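# Hang the long rail by its end hooks on two posts

## Task

Place the long rail on the two posts, each end hook pushed fully into the slot marked in red. When finished, the posts must bear the rail's weight and only the posts and the robot may be in contact with it. It must stay put unaided: if a gripper is still steadying it, the rail must neither roll nor drop noticeably once the robot lets go. A rail that stays up only because the robot holds it does not count.

## Robot and tools

Robot: two arms, left_arm and right_arm, each ending in a two-finger gripper. The fingers point along the gripper's own +z axis and close along its y axis. end_effector_position is the spot between the finger pads, roughly 1 cm short of the fingertips.

Frame: every position and orientation lives in one scene frame. Origin is on the tabletop midway between the arms, +z up, +x out across the table, and left_arm sits on the +y side. The names left and right do not refer to image sides. Lengths are metres; orientation is a quaternion written w first (qw, qx, qy, qz).

Row layout: every commanded row has 16 plain numbers, always for both arms even if only one moves: left x, y, z, qw, qx, qy, qz, opening, then right x, y, z, qw, qx, qy, qz, opening. x, y, z and the quaternion form an absolute pose target for that gripper in the scene frame, not an offset. Opening runs from -1 (closed) to +1 (fully open, 0.094 m); it is a target, not a change.

execute_actions(actions): a list of actions run in sequence. Each action is a table of at most 15 rows; each row lasts one control step of 1/30 s, and if fewer than 15 rows are given the final row is repeated to fill 15 steps. An empty list just reports state and images. Any target more than 0.6 m from where that gripper stands at the action's start, measured along any of the gripper's own axes, makes the action refused for both arms; if the first action fails this against the latest reported state, or any action is malformed, nothing runs at all. To hold an orientation steady, resend the same quaternion you chose rather than copying the slightly drifted one from the last result.

move(target, speed, blocking): target is one 16-number row of absolute poses. Each gripper travels a straight line toward its pose, turning the short way round; both paths finish together, lasting 0.5 to 10 s, and are cut off at 10 s. speed is the top path speed in m/s, 0.002 to 0.5, default 0.25; rotation is capped at twice that value in rad/s. Openings are applied at the move's start. Paths ignore obstacles and the other arm, and grippers can lag, wander and overshoot the speed, mostly near full reach. Faster contact means a harder hit, and a target set deeper past the contact means a harder press. With blocking=false the result comes back after 0.5 s while motion continues; until an ending is reported, further rows and moves are refused, so use wait or stop first. The result adds a move: line giving the ending (done, off_target, moving, held, fault, etc.) and any limits: paced means the sent pose was clipped, held means a check blocked some steps (after which the arm may jump faster than speed). An ending naming one arm means the other finished fine. Distances from each pose are reported too.

wait(seconds): 0 to 10; lets time run with both arms keeping their last command; returns early if a running move finishes. stop(): brakes a running move (needs stopping room; fingers carry on). zoom_image(camera, region): camera is cam_high, cam_low, cam_left_wrist or cam_right_wrist; region is [x0, y0, x1, y1] in pixels of that camera's last full 896x504 image, top-left origin, at most 504 by 504. finished_scene(scene): give the current scene number; it ends the scene irreversibly after the last command is held and reports success.

Controller behaviour: each control step the commanded pose is clipped to 70 mm and 16 degrees from the measured pose, then damped inverse kinematics drives the joints, favouring position over orientation. Far targets can take several actions, and after an action the arm only reaches its last clipped pose, so keep commanding. Motions often end a centimetre or more off, usually low. Printed positions can be off, more so at long reach. Hand target lines show what the controller is currently chasing. pose unreachable lines mean the clearance check altered or blocked that arm. HELD marks steps where an arm's part was held back. Elbows stop just short of straight. Joint ranges (rad): waist -2.618 to 3.054, shoulder 0 to 3.142, elbow 0 to 3.142, wrist pitch -1.571 to 1.571, wrist yaw -1.571 to 1.571, wrist roll -2.094 to 2.094.

Gripping: grip_measured is the finger gap on the command scale; the last joint value is the gap in metres. Readings can be off by about 1 mm per gripper. To hold, command about 0.03 below grip_measured; less is a softer grip. Pads give roughly 50 to 62 N, less on parts under about 2 mm thick, with a brief spike at first contact. An arm that should stay still must be sent its full last pose and its opening on every call.

Cautions: the rail may be tugged and loose parts pushed at times. Do not knock or place anything off the table, avoid drops, slips, slams and hard pushes, and never let the arms collide or press each other. Holding loads heats motors: MOTOR HOT at 75 °C, a 10 s stop of that arm at 90 °C, and at 100 °C the arm goes limp and falls; these show as OVER-TEMPERATURE FAULT lines. Release the rail and check it stays seated before finishing.

Each tool is called after ">>>" by a JSON object that holds its "name" and its "arguments", one argument or row to a line.

## Session

>>> {"name": "execute_actions", "arguments": {
  "actions": []
}}

Scene clock: 0.00 s.
left_arm: end_effector_position=(+0.2062, -0.1038, +0.1123) grip_measured=+1.000 end_effector_quat_wxyz=(-0.014, +0.420, +0.900, -0.118) | right_arm: end_effector_position=(+0.5258, -0.4588, +0.2364) grip_measured=+1.000 end_effector_quat_wxyz=(+0.578, +0.718, +0.127, +0.367)
Joint positions: left_arm=[-0.782  2.286  2.195 -1.383  0.217 -0.106  0.094] | right_arm=[0.195 2.048 1.405 0.546 0.877 2.037 0.094]
Joint velocities: left_arm=[-0.012 -0.022 -0.007 -0.037 -0.007 -0.007  0.   ] | right_arm=[ 0.002 -0.007  0.002 -0.037 -0.007  0.007  0.   ]
Motor temperatures (°C, as the motors report them): left_arm=[26 25 24 24 24 24] | right_arm=[26 26 26 25 24 25]
Hand target (left_arm): +0.208, -0.107, +0.123; -0.000, +0.422, +0.898, -0.126
Hand target (right_arm): +0.525, -0.459, +0.241; +0.580, +0.717, +0.128, +0.365

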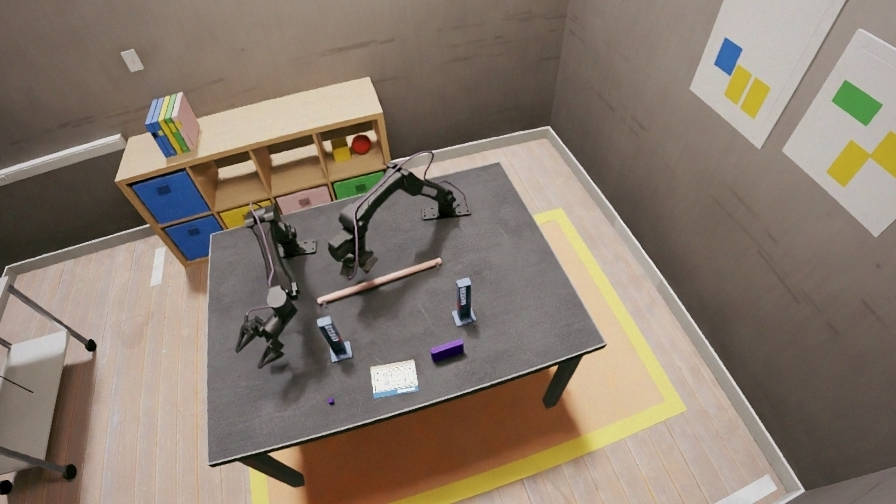

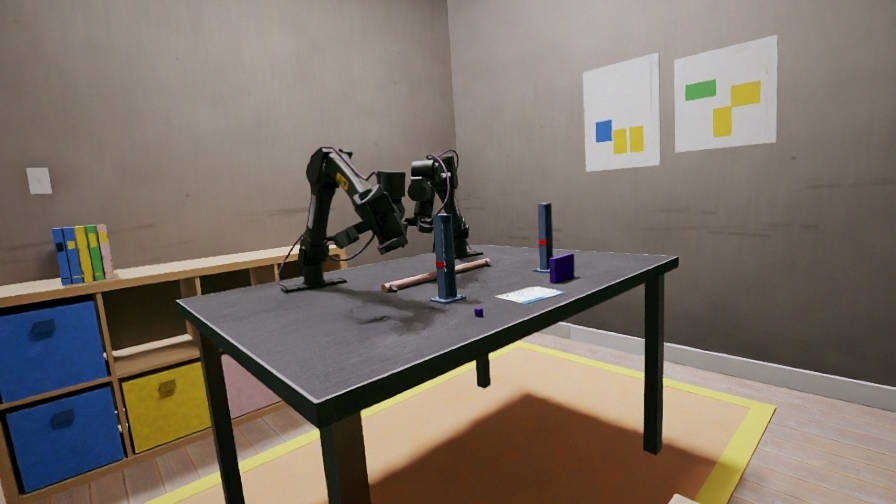

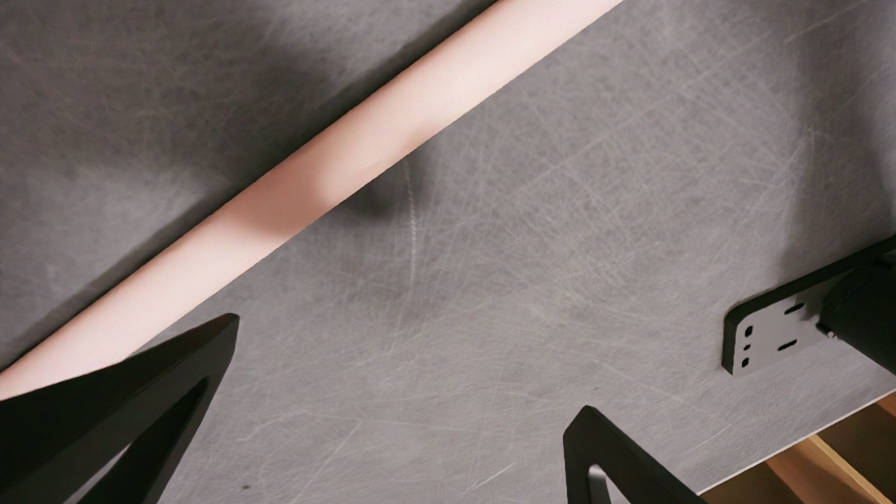

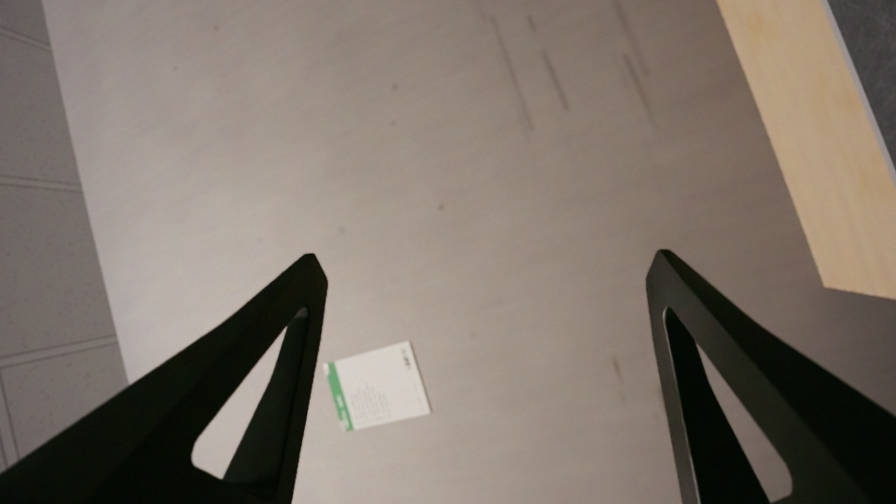

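>>> {"name": "zoom_image", "arguments": {
  "camera": "cam_high",
  "region": [290, 230, 510, 380]
}}

>>> {"name": "zoom_image", "arguments": {
  "camera": "cam_low",
  "region": [360, 190, 600, 320]
}}

Region (290, 230, 510, 380) of cam_high's 896x504 image, scaled by 2.291, with more detail than that image has; it fills the top 344 rows of this view, and the rest is white.

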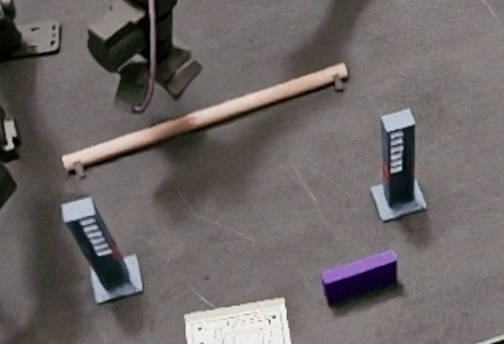

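Region (360, 190, 600, 320) of cam_low's 896x504 image, scaled by 2.100, with more detail than that image has; it fills the top 273 rows of this view, and the rest is white.

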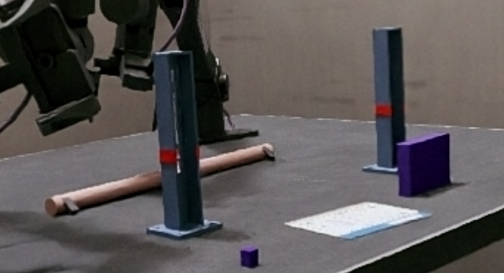

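>>> {"name": "move", "arguments": {
  "target": [0.15,0.22,0.33,0,0,1,0,1,0.2,-0.3,0.33,0,0,1,0,1],
  "speed": 0.3
}}

Scene clock: 6.07 s.
left_arm: end_effector_position=(+0.1513, +0.2142, +0.3261) grip_measured=+1.000 end_effector_quat_wxyz=(+0.259, -0.003, +0.956, -0.140) | right_arm: end_effector_position=(+0.2039, -0.3017, +0.3255) grip_measured=+1.000 end_effector_quat_wxyz=(+0.250, +0.025, +0.965, +0.067)
Joint positions: left_arm=[-0.239  1.044  1.625 -1.555  0.039 -0.443  0.094] | right_arm=[ 0.318  1.25   1.757 -1.555 -0.032  0.233  0.094]
Joint velocities: left_arm=[-0.007 -0.007 -0.002 -0.022 -0.066 -0.037  0.   ] | right_arm=[ 0.032 -0.002 -0.012  0.007 -0.051 -0.095  0.   ]
Motor temperatures (°C, as the motors report them): left_arm=[26 27 24 25 24 24] | right_arm=[26 27 27 26 24 25]
Hand target (left_arm): +0.149, +0.220, +0.329; +0.271, -0.003, +0.953, -0.133
Hand target (right_arm): +0.199, -0.302, +0.324; +0.250, +0.016, +0.966, +0.062
Off the commanded pose (left_arm): 0.007 m, 34 deg; orientation clipped at the last step of the last action.
Off the commanded pose (right_arm): 0.006 m, 30 deg; orientation clipped at the last step of the last action.
joint sent to its limit (left arm) — the command would take joint 4 (wrist pitch) past its lower limit, so that joint was sent only as far as its limit.
joint sent to its limit (right arm) — the command would take joint 4 (wrist pitch) past its lower limit, so that joint was sent only as far as its limit.
move: off_target (left_arm, right_arm); limits=paced

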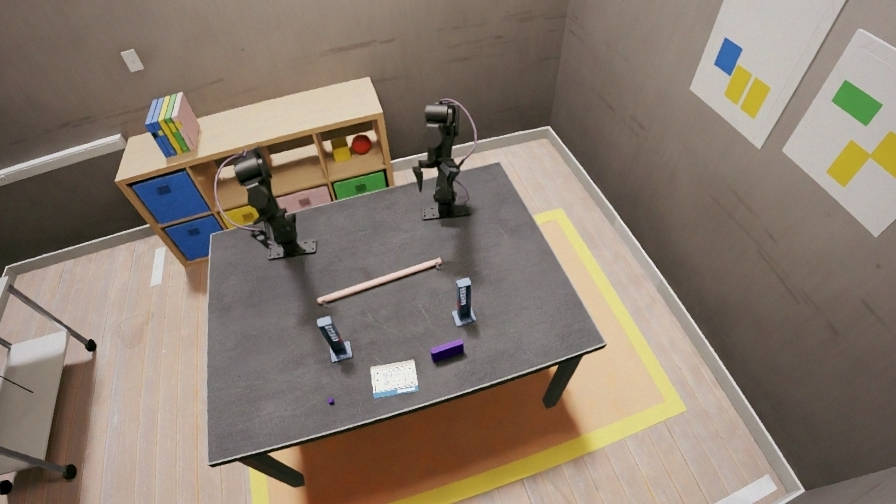

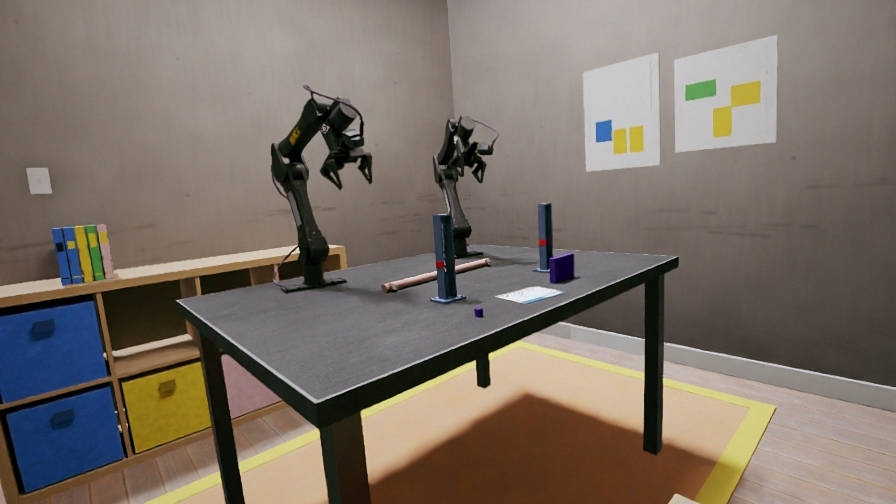

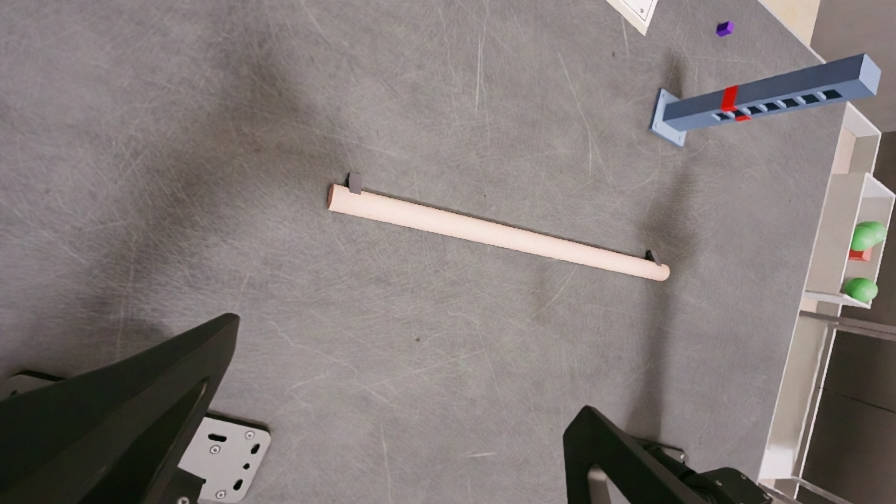

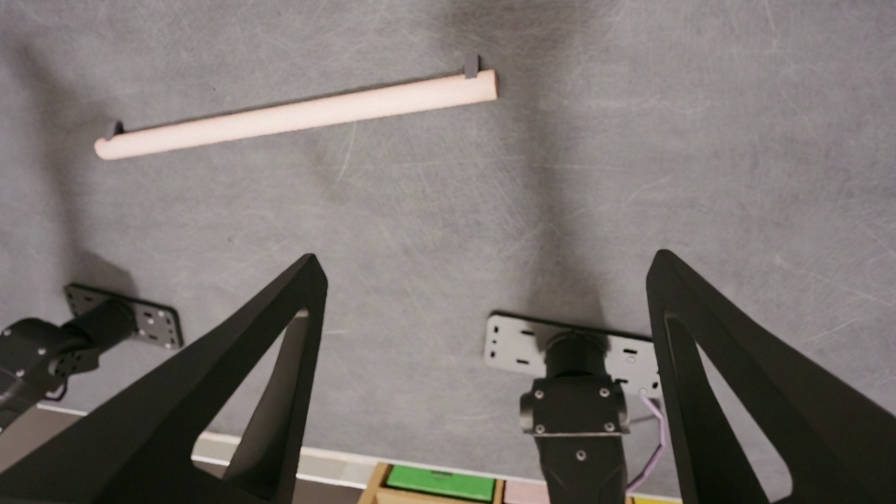

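>>> {"name": "move", "arguments": {
  "target": [0.27,0.15,0.13,0,0.707,0.707,0,1,0.32,-0.15,0.13,0,0.707,-0.707,0,1],
  "speed": 0.3
}}

Scene clock: 9.93 s.
left_arm: end_effector_position=(+0.2633, +0.1562, +0.1222) grip_measured=+1.000 end_effector_quat_wxyz=(-0.017, +0.697, +0.717, -0.015) | right_arm: end_effector_position=(+0.3225, -0.1502, +0.1233) grip_measured=+1.000 end_effector_quat_wxyz=(+0.003, +0.700, -0.714, -0.006)
Joint positions: left_arm=[-0.271  1.812  1.554 -1.354  0.017  1.086  0.094] | right_arm=[ 0.647  2.146  2.032 -1.465 -0.009 -1.049  0.094]
Joint velocities: left_arm=[ 0.002 -0.002  0.017 -0.022  0.007  0.037  0.   ] | right_arm=[-0.002 -0.002 -0.007 -0.051 -0.11  -0.081  0.   ]
Motor temperatures (°C, as the motors report them): left_arm=[26 26 24 25 24 24] | right_arm=[26 28 27 26 24 25]
Hand target (left_arm): +0.272, +0.150, +0.129; +0.002, +0.704, +0.710, -0.006
Hand target (right_arm): +0.323, -0.146, +0.129; -0.002, +0.706, -0.708, -0.005
Off the commanded pose (left_arm): 0.012 m, 3 deg.
Off the commanded pose (right_arm): 0.007 m, 1 deg.
move: off_target (left_arm)

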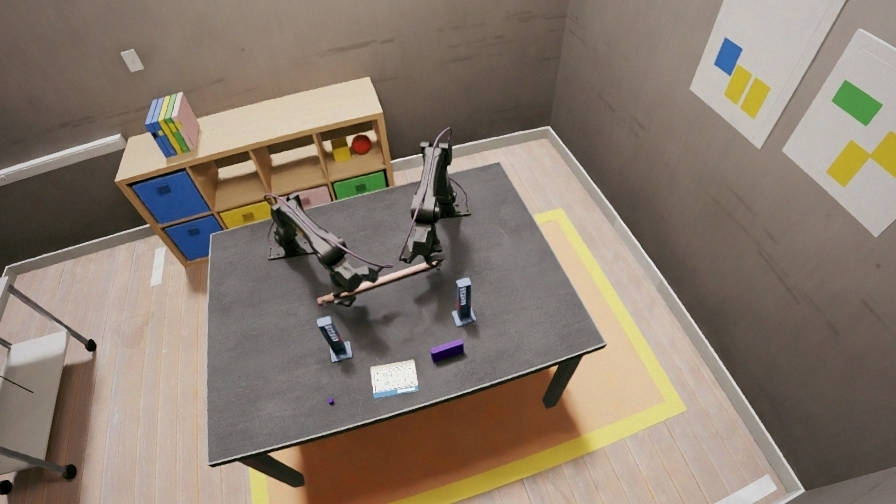

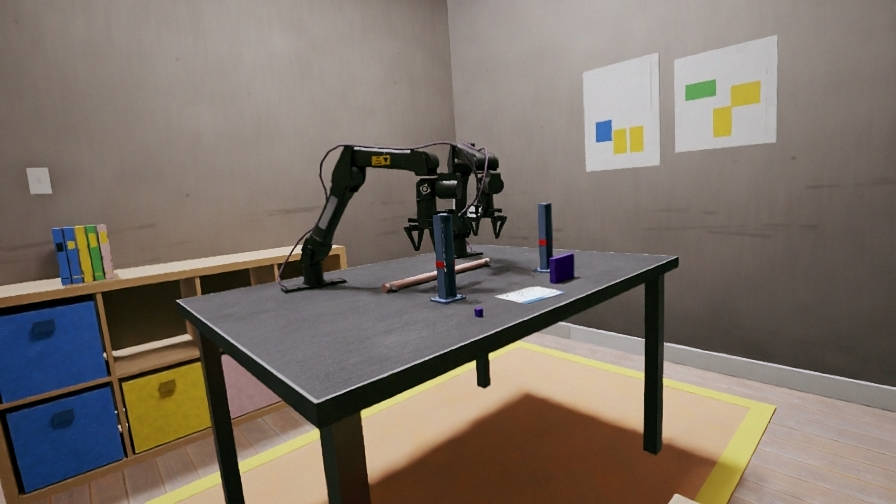

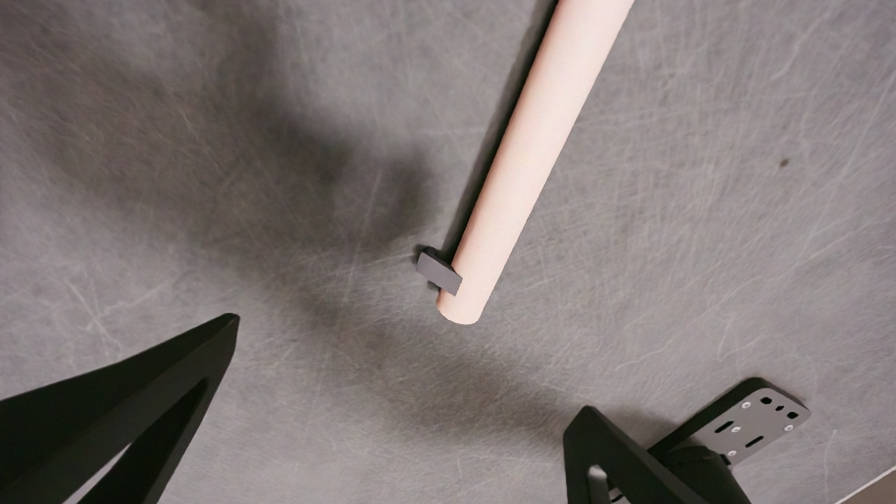

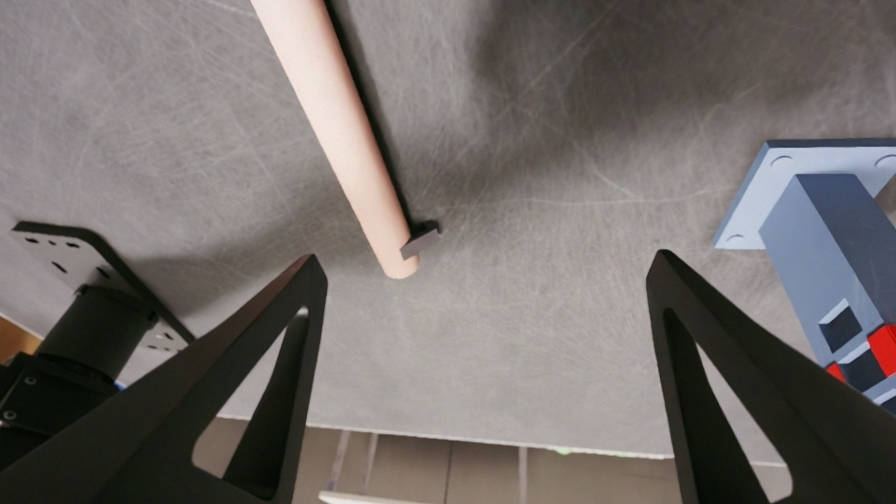

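>>> {"name": "move", "arguments": {
  "target": [0.235,0.15,0.07,0,0.707,0.707,0,1,0.26,-0.15,0.07,0,0.707,-0.707,0,1]
}}

>>> {"name": "zoom_image", "arguments": {
  "camera": "cam_low",
  "region": [370, 230, 510, 310]
}}

Scene clock: 11.37 s.
left_arm: end_effector_position=(+0.2331, +0.1523, +0.0643) grip_measured=+1.000 end_effector_quat_wxyz=(-0.018, +0.708, +0.706, -0.008) | right_arm: end_effector_position=(+0.2625, -0.1502, +0.0655) grip_measured=+1.000 end_effector_quat_wxyz=(+0.010, +0.708, -0.706, -0.002)
Joint positions: left_arm=[-0.334  1.747  1.243 -1.105  0.007  1.053  0.094] | right_arm=[ 0.732  1.952  1.513 -1.152 -0.001 -0.988  0.094]
Joint velocities: left_arm=[ 0.017  0.012 -0.002  0.007  0.051  0.037  0.   ] | right_arm=[-0.017 -0.012 -0.007  0.022 -0.051 -0.007  0.   ]
Motor temperatures (°C, as the motors report them): left_arm=[26 27 24 25 24 24] | right_arm=[26 28 27 26 24 25]
Hand target (left_arm): +0.235, +0.149, +0.070; -0.001, +0.707, +0.707, -0.001
Hand target (right_arm): +0.261, -0.149, +0.070; -0.000, +0.707, -0.707, -0.002
Off the commanded pose (left_arm): 0.006 m, 2 deg.
Off the commanded pose (right_arm): 0.005 m, 1 deg.
move: done

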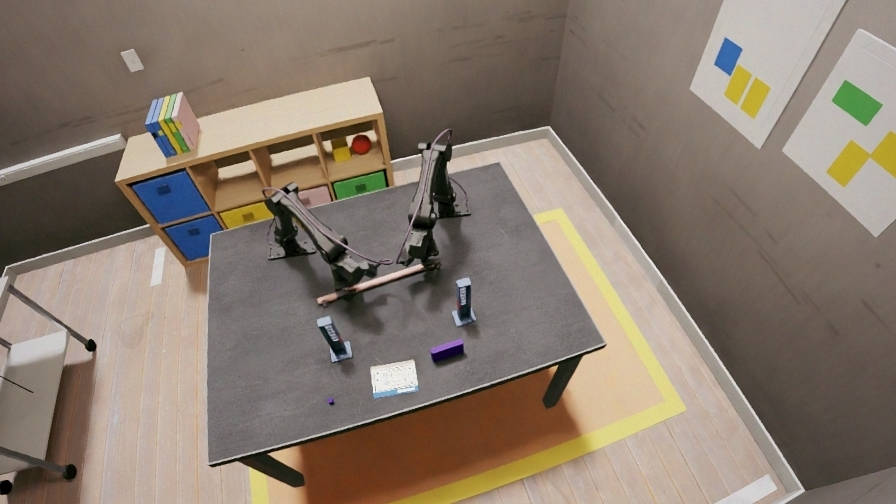

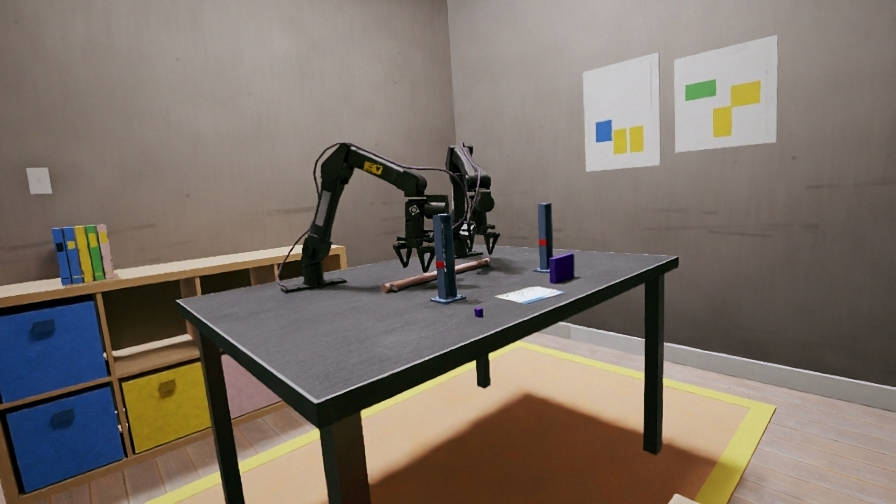

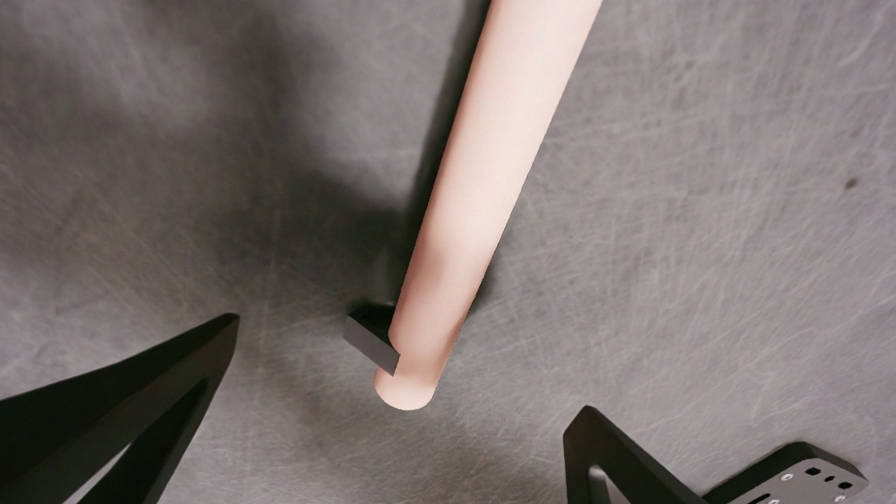

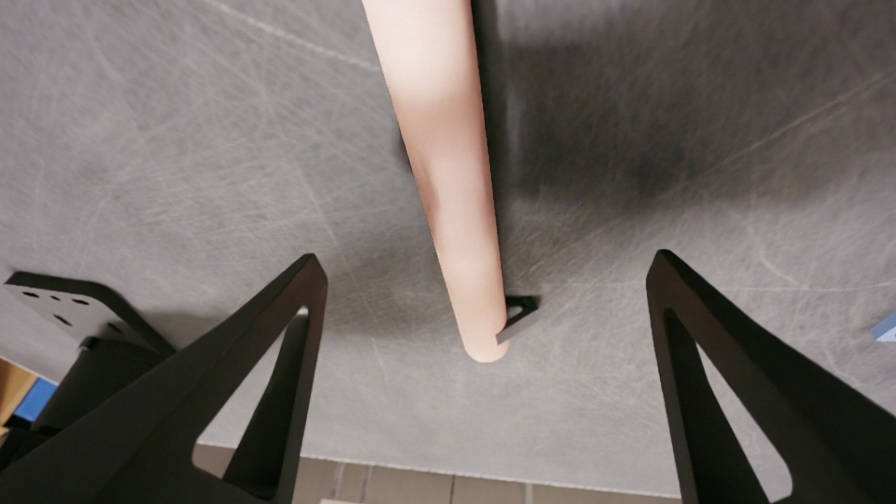

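Region (370, 230, 510, 310) of cam_low's 896x504 image, scaled by 3.600, with more detail than that image has; it fills the top 288 rows of this view, and the rest is white.

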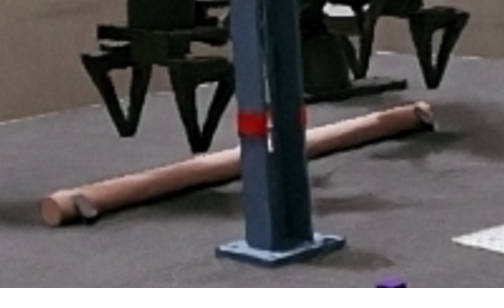

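>>> {"name": "move", "arguments": {
  "target": [0.228,0.115,0.02,0,0.68,0.733,0,1,0.253,-0.185,0.02,0,0.733,-0.68,0,1],
  "speed": 0.12
}}

Scene clock: 12.67 s.
left_arm: end_effector_position=(+0.2271, +0.1172, +0.0225) grip_measured=+1.000 end_effector_quat_wxyz=(-0.005, +0.681, +0.732, -0.004) | right_arm: end_effector_position=(+0.2564, -0.1811, +0.0207) grip_measured=+1.000 end_effector_quat_wxyz=(+0.002, +0.734, -0.679, +0.004)
Joint positions: left_arm=[-0.441  1.827  1.166 -0.921  0.006  0.873  0.094] | right_arm=[ 0.67   1.908  1.266 -0.931  0.008 -1.123  0.094]
Joint velocities: left_arm=[ 0.017 -0.017 -0.022 -0.022 -0.051 -0.007  0.   ] | right_arm=[-0.012  0.002  0.007 -0.007  0.051 -0.037  0.   ]
Motor temperatures (°C, as the motors report them): left_arm=[26 27 25 25 24 24] | right_arm=[26 29 27 26 24 25]
Hand target (left_arm): +0.228, +0.115, +0.020; -0.001, +0.680, +0.733, -0.001
Hand target (right_arm): +0.255, -0.185, +0.020; +0.000, +0.733, -0.680, +0.001
Off the commanded pose (left_arm): 0.003 m, 1 deg.
Off the commanded pose (right_arm): 0.005 m, 0 deg.
move: done

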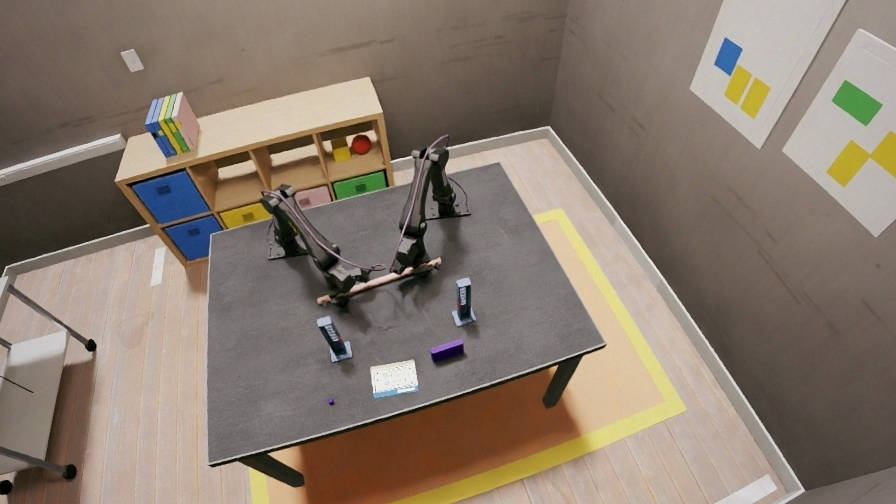

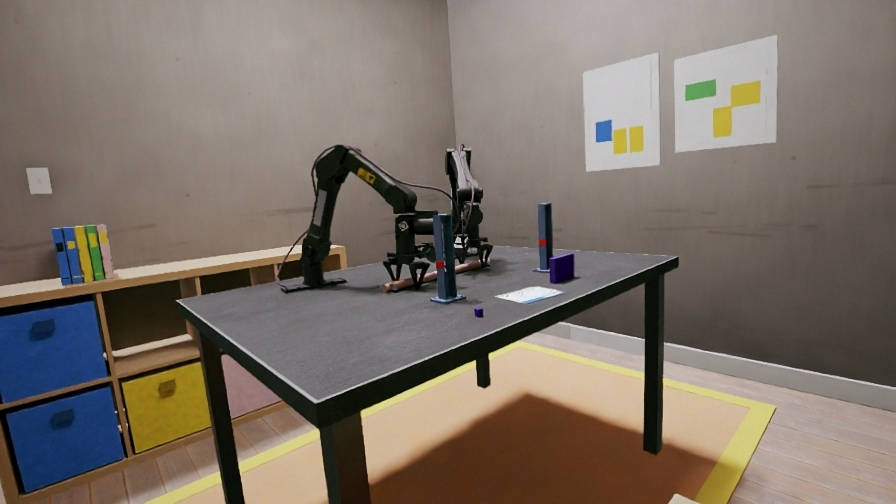

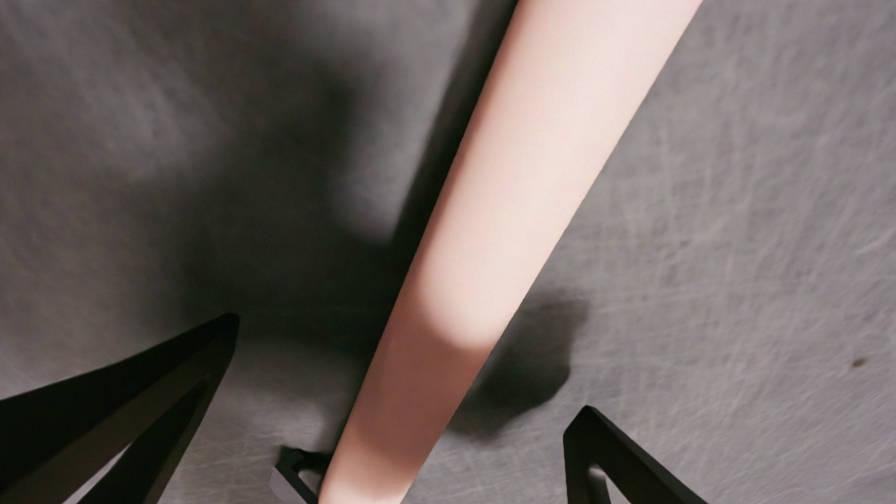

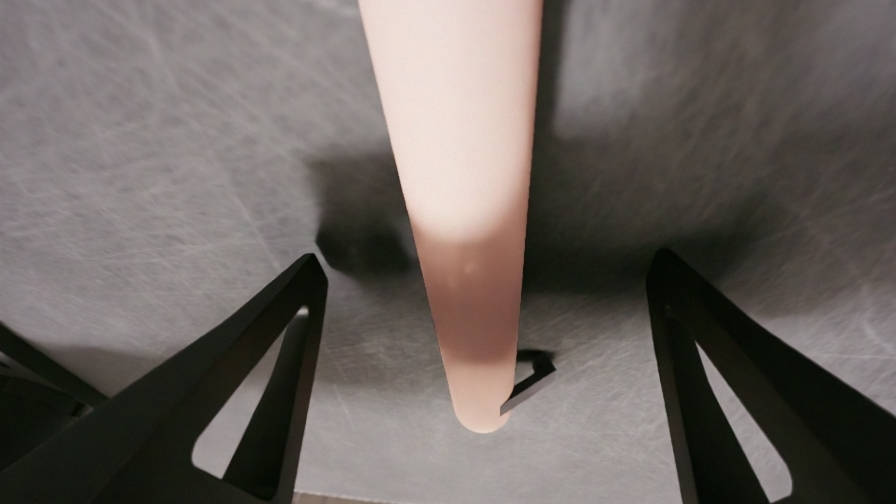

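>>> {"name": "execute_actions", "arguments": {
  "actions": [
    [[0.228,0.115,0.013,0,0.68,0.733,0,0.3,0.253,-0.185,0.014,0,0.733,-0.68,0,0.3]],
    [[0.228,0.115,0.013,0,0.68,0.733,0,-0.3,0.253,-0.185,0.014,0,0.733,-0.68,0,-0.3]],
    [[0.228,0.115,0.013,0,0.68,0.733,0,-0.5,0.253,-0.185,0.014,0,0.733,-0.68,0,-0.5]],
    []
  ]
}}

Scene clock: 14.33 s.
left_arm: end_effector_position=(+0.2282, +0.1167, +0.0164) grip_measured=-0.488 end_effector_quat_wxyz=(-0.002, +0.680, +0.733, -0.003) | right_arm: end_effector_position=(+0.2618, -0.1796, +0.0182) grip_measured=-0.481 end_effector_quat_wxyz=(-0.010, +0.736, -0.677, +0.011)
Joint positions: left_arm=[-0.441  1.834  1.149 -0.889  0.005  0.87   0.024] | right_arm=[ 0.67   1.907  1.254 -0.892  0.016 -1.129  0.024]
Joint velocities: left_arm=[ 0.007 -0.002 -0.032 -0.007 -0.081 -0.022 -0.   ] | right_arm=[ 0.002  0.012  0.002 -0.007  0.007 -0.007  0.   ]
Motor temperatures (°C, as the motors report them): left_arm=[26 27 25 25 24 24] | right_arm=[26 29 27 26 24 25]
Hand target (left_arm): +0.228, +0.115, +0.013; -0.000, +0.680, +0.733, -0.000
Hand target (right_arm): +0.253, -0.185, +0.014; +0.000, +0.733, -0.680, +0.000
Off the commanded pose (left_arm): 0.004 m, 0 deg.
Off the commanded pose (right_arm): 0.011 m, 2 deg.
Step readings (end_effector_position; steps 1 to 15: 1st action; 16 to 30: 2nd action; 31 to 45: 3rd action):
0: left_arm (+0.2273, +0.1171, +0.0225) | right_arm (+0.2566, -0.1810, +0.0207)
1: left_arm (+0.2275, +0.1169, +0.0219) | right_arm (+0.2566, -0.1810, +0.0197)
2: left_arm (+0.2277, +0.1168, +0.0210) | right_arm (+0.2576, -0.1810, +0.0191)
4: left_arm (+0.2269, +0.1174, +0.0187) | right_arm (+0.2598, -0.1804, +0.0186)
8: left_arm (+0.2265, +0.1176, +0.0165) | right_arm (+0.2602, -0.1804, +0.0185)
15: left_arm (+0.2276, +0.1168, +0.0164) | right_arm (+0.2602, -0.1804, +0.0185)
16: left_arm (+0.2276, +0.1168, +0.0164) | right_arm (+0.2607, -0.1802, +0.0185)
17: left_arm (+0.2277, +0.1168, +0.0164) | right_arm (+0.2614, -0.1798, +0.0185)
19: left_arm (+0.2277, +0.1168, +0.0164) | right_arm (+0.2614, -0.1797, +0.0182)
23: left_arm (+0.2278, +0.1167, +0.0164) | right_arm (+0.2617, -0.1797, +0.0182)
30: left_arm (+0.2278, +0.1167, +0.0164) | right_arm (+0.2617, -0.1797, +0.0182)
31: left_arm (+0.2278, +0.1167, +0.0164) | right_arm (+0.2616, -0.1796, +0.0182)
32: left_arm (+0.2281, +0.1167, +0.0164) | right_arm (+0.2618, -0.1796, +0.0182)
34: left_arm (+0.2282, +0.1167, +0.0164) | right_arm (+0.2618, -0.1796, +0.0182)
38: left_arm (+0.2282, +0.1167, +0.0164) | right_arm (+0.2618, -0.1796, +0.0182)
45: end_effector_position above

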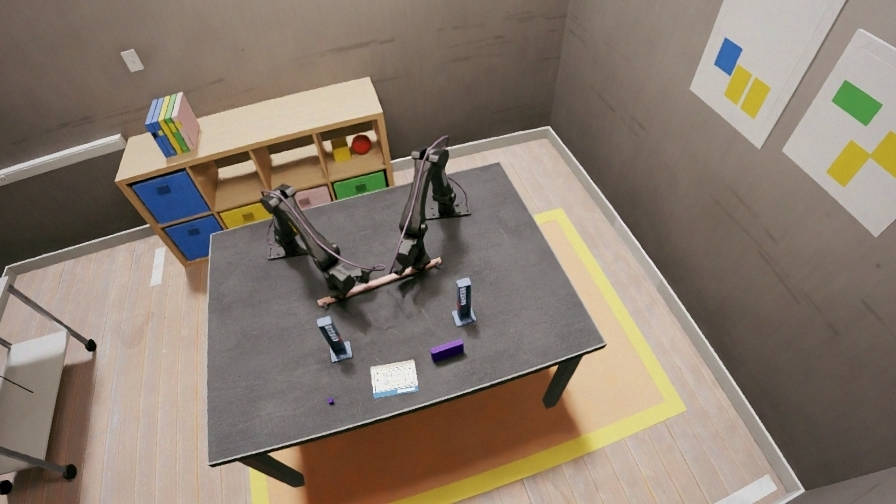

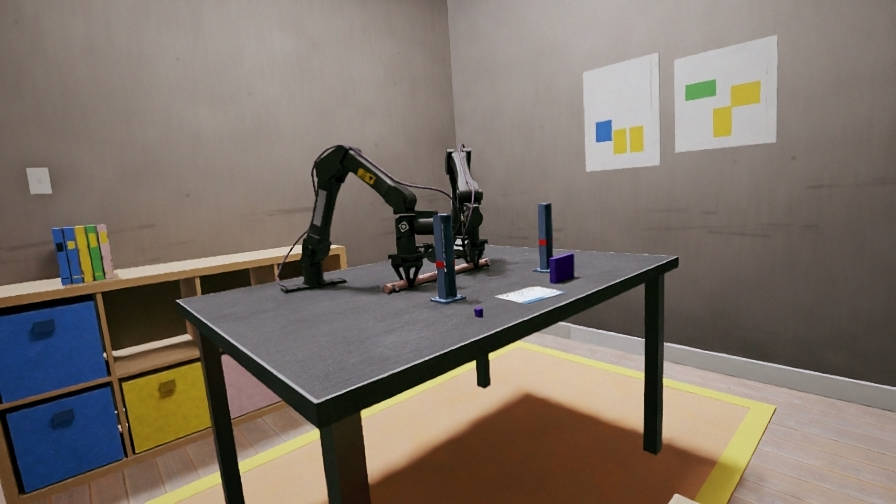

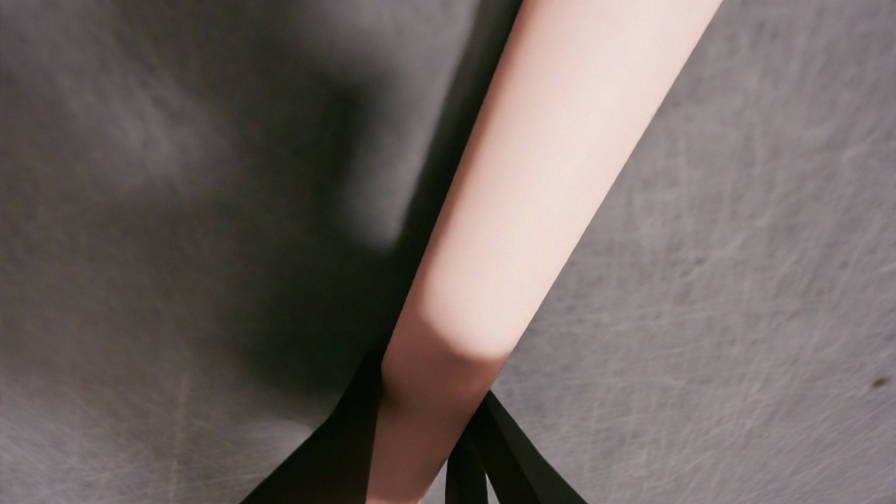

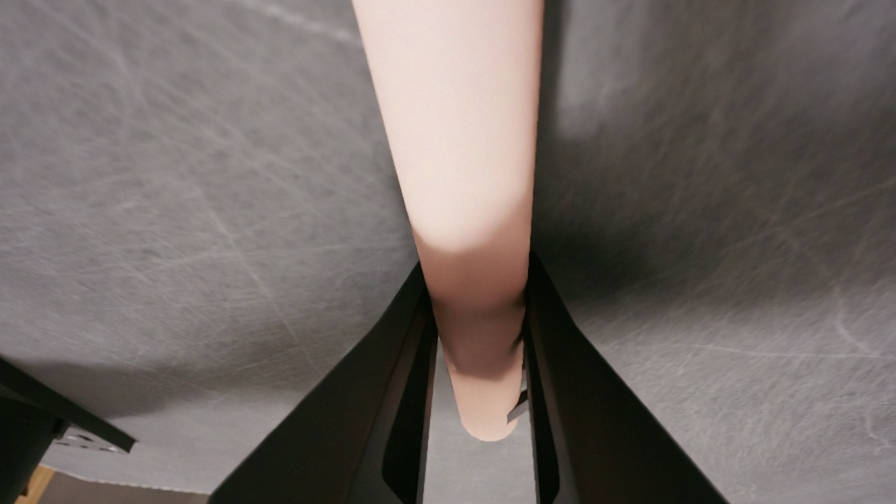

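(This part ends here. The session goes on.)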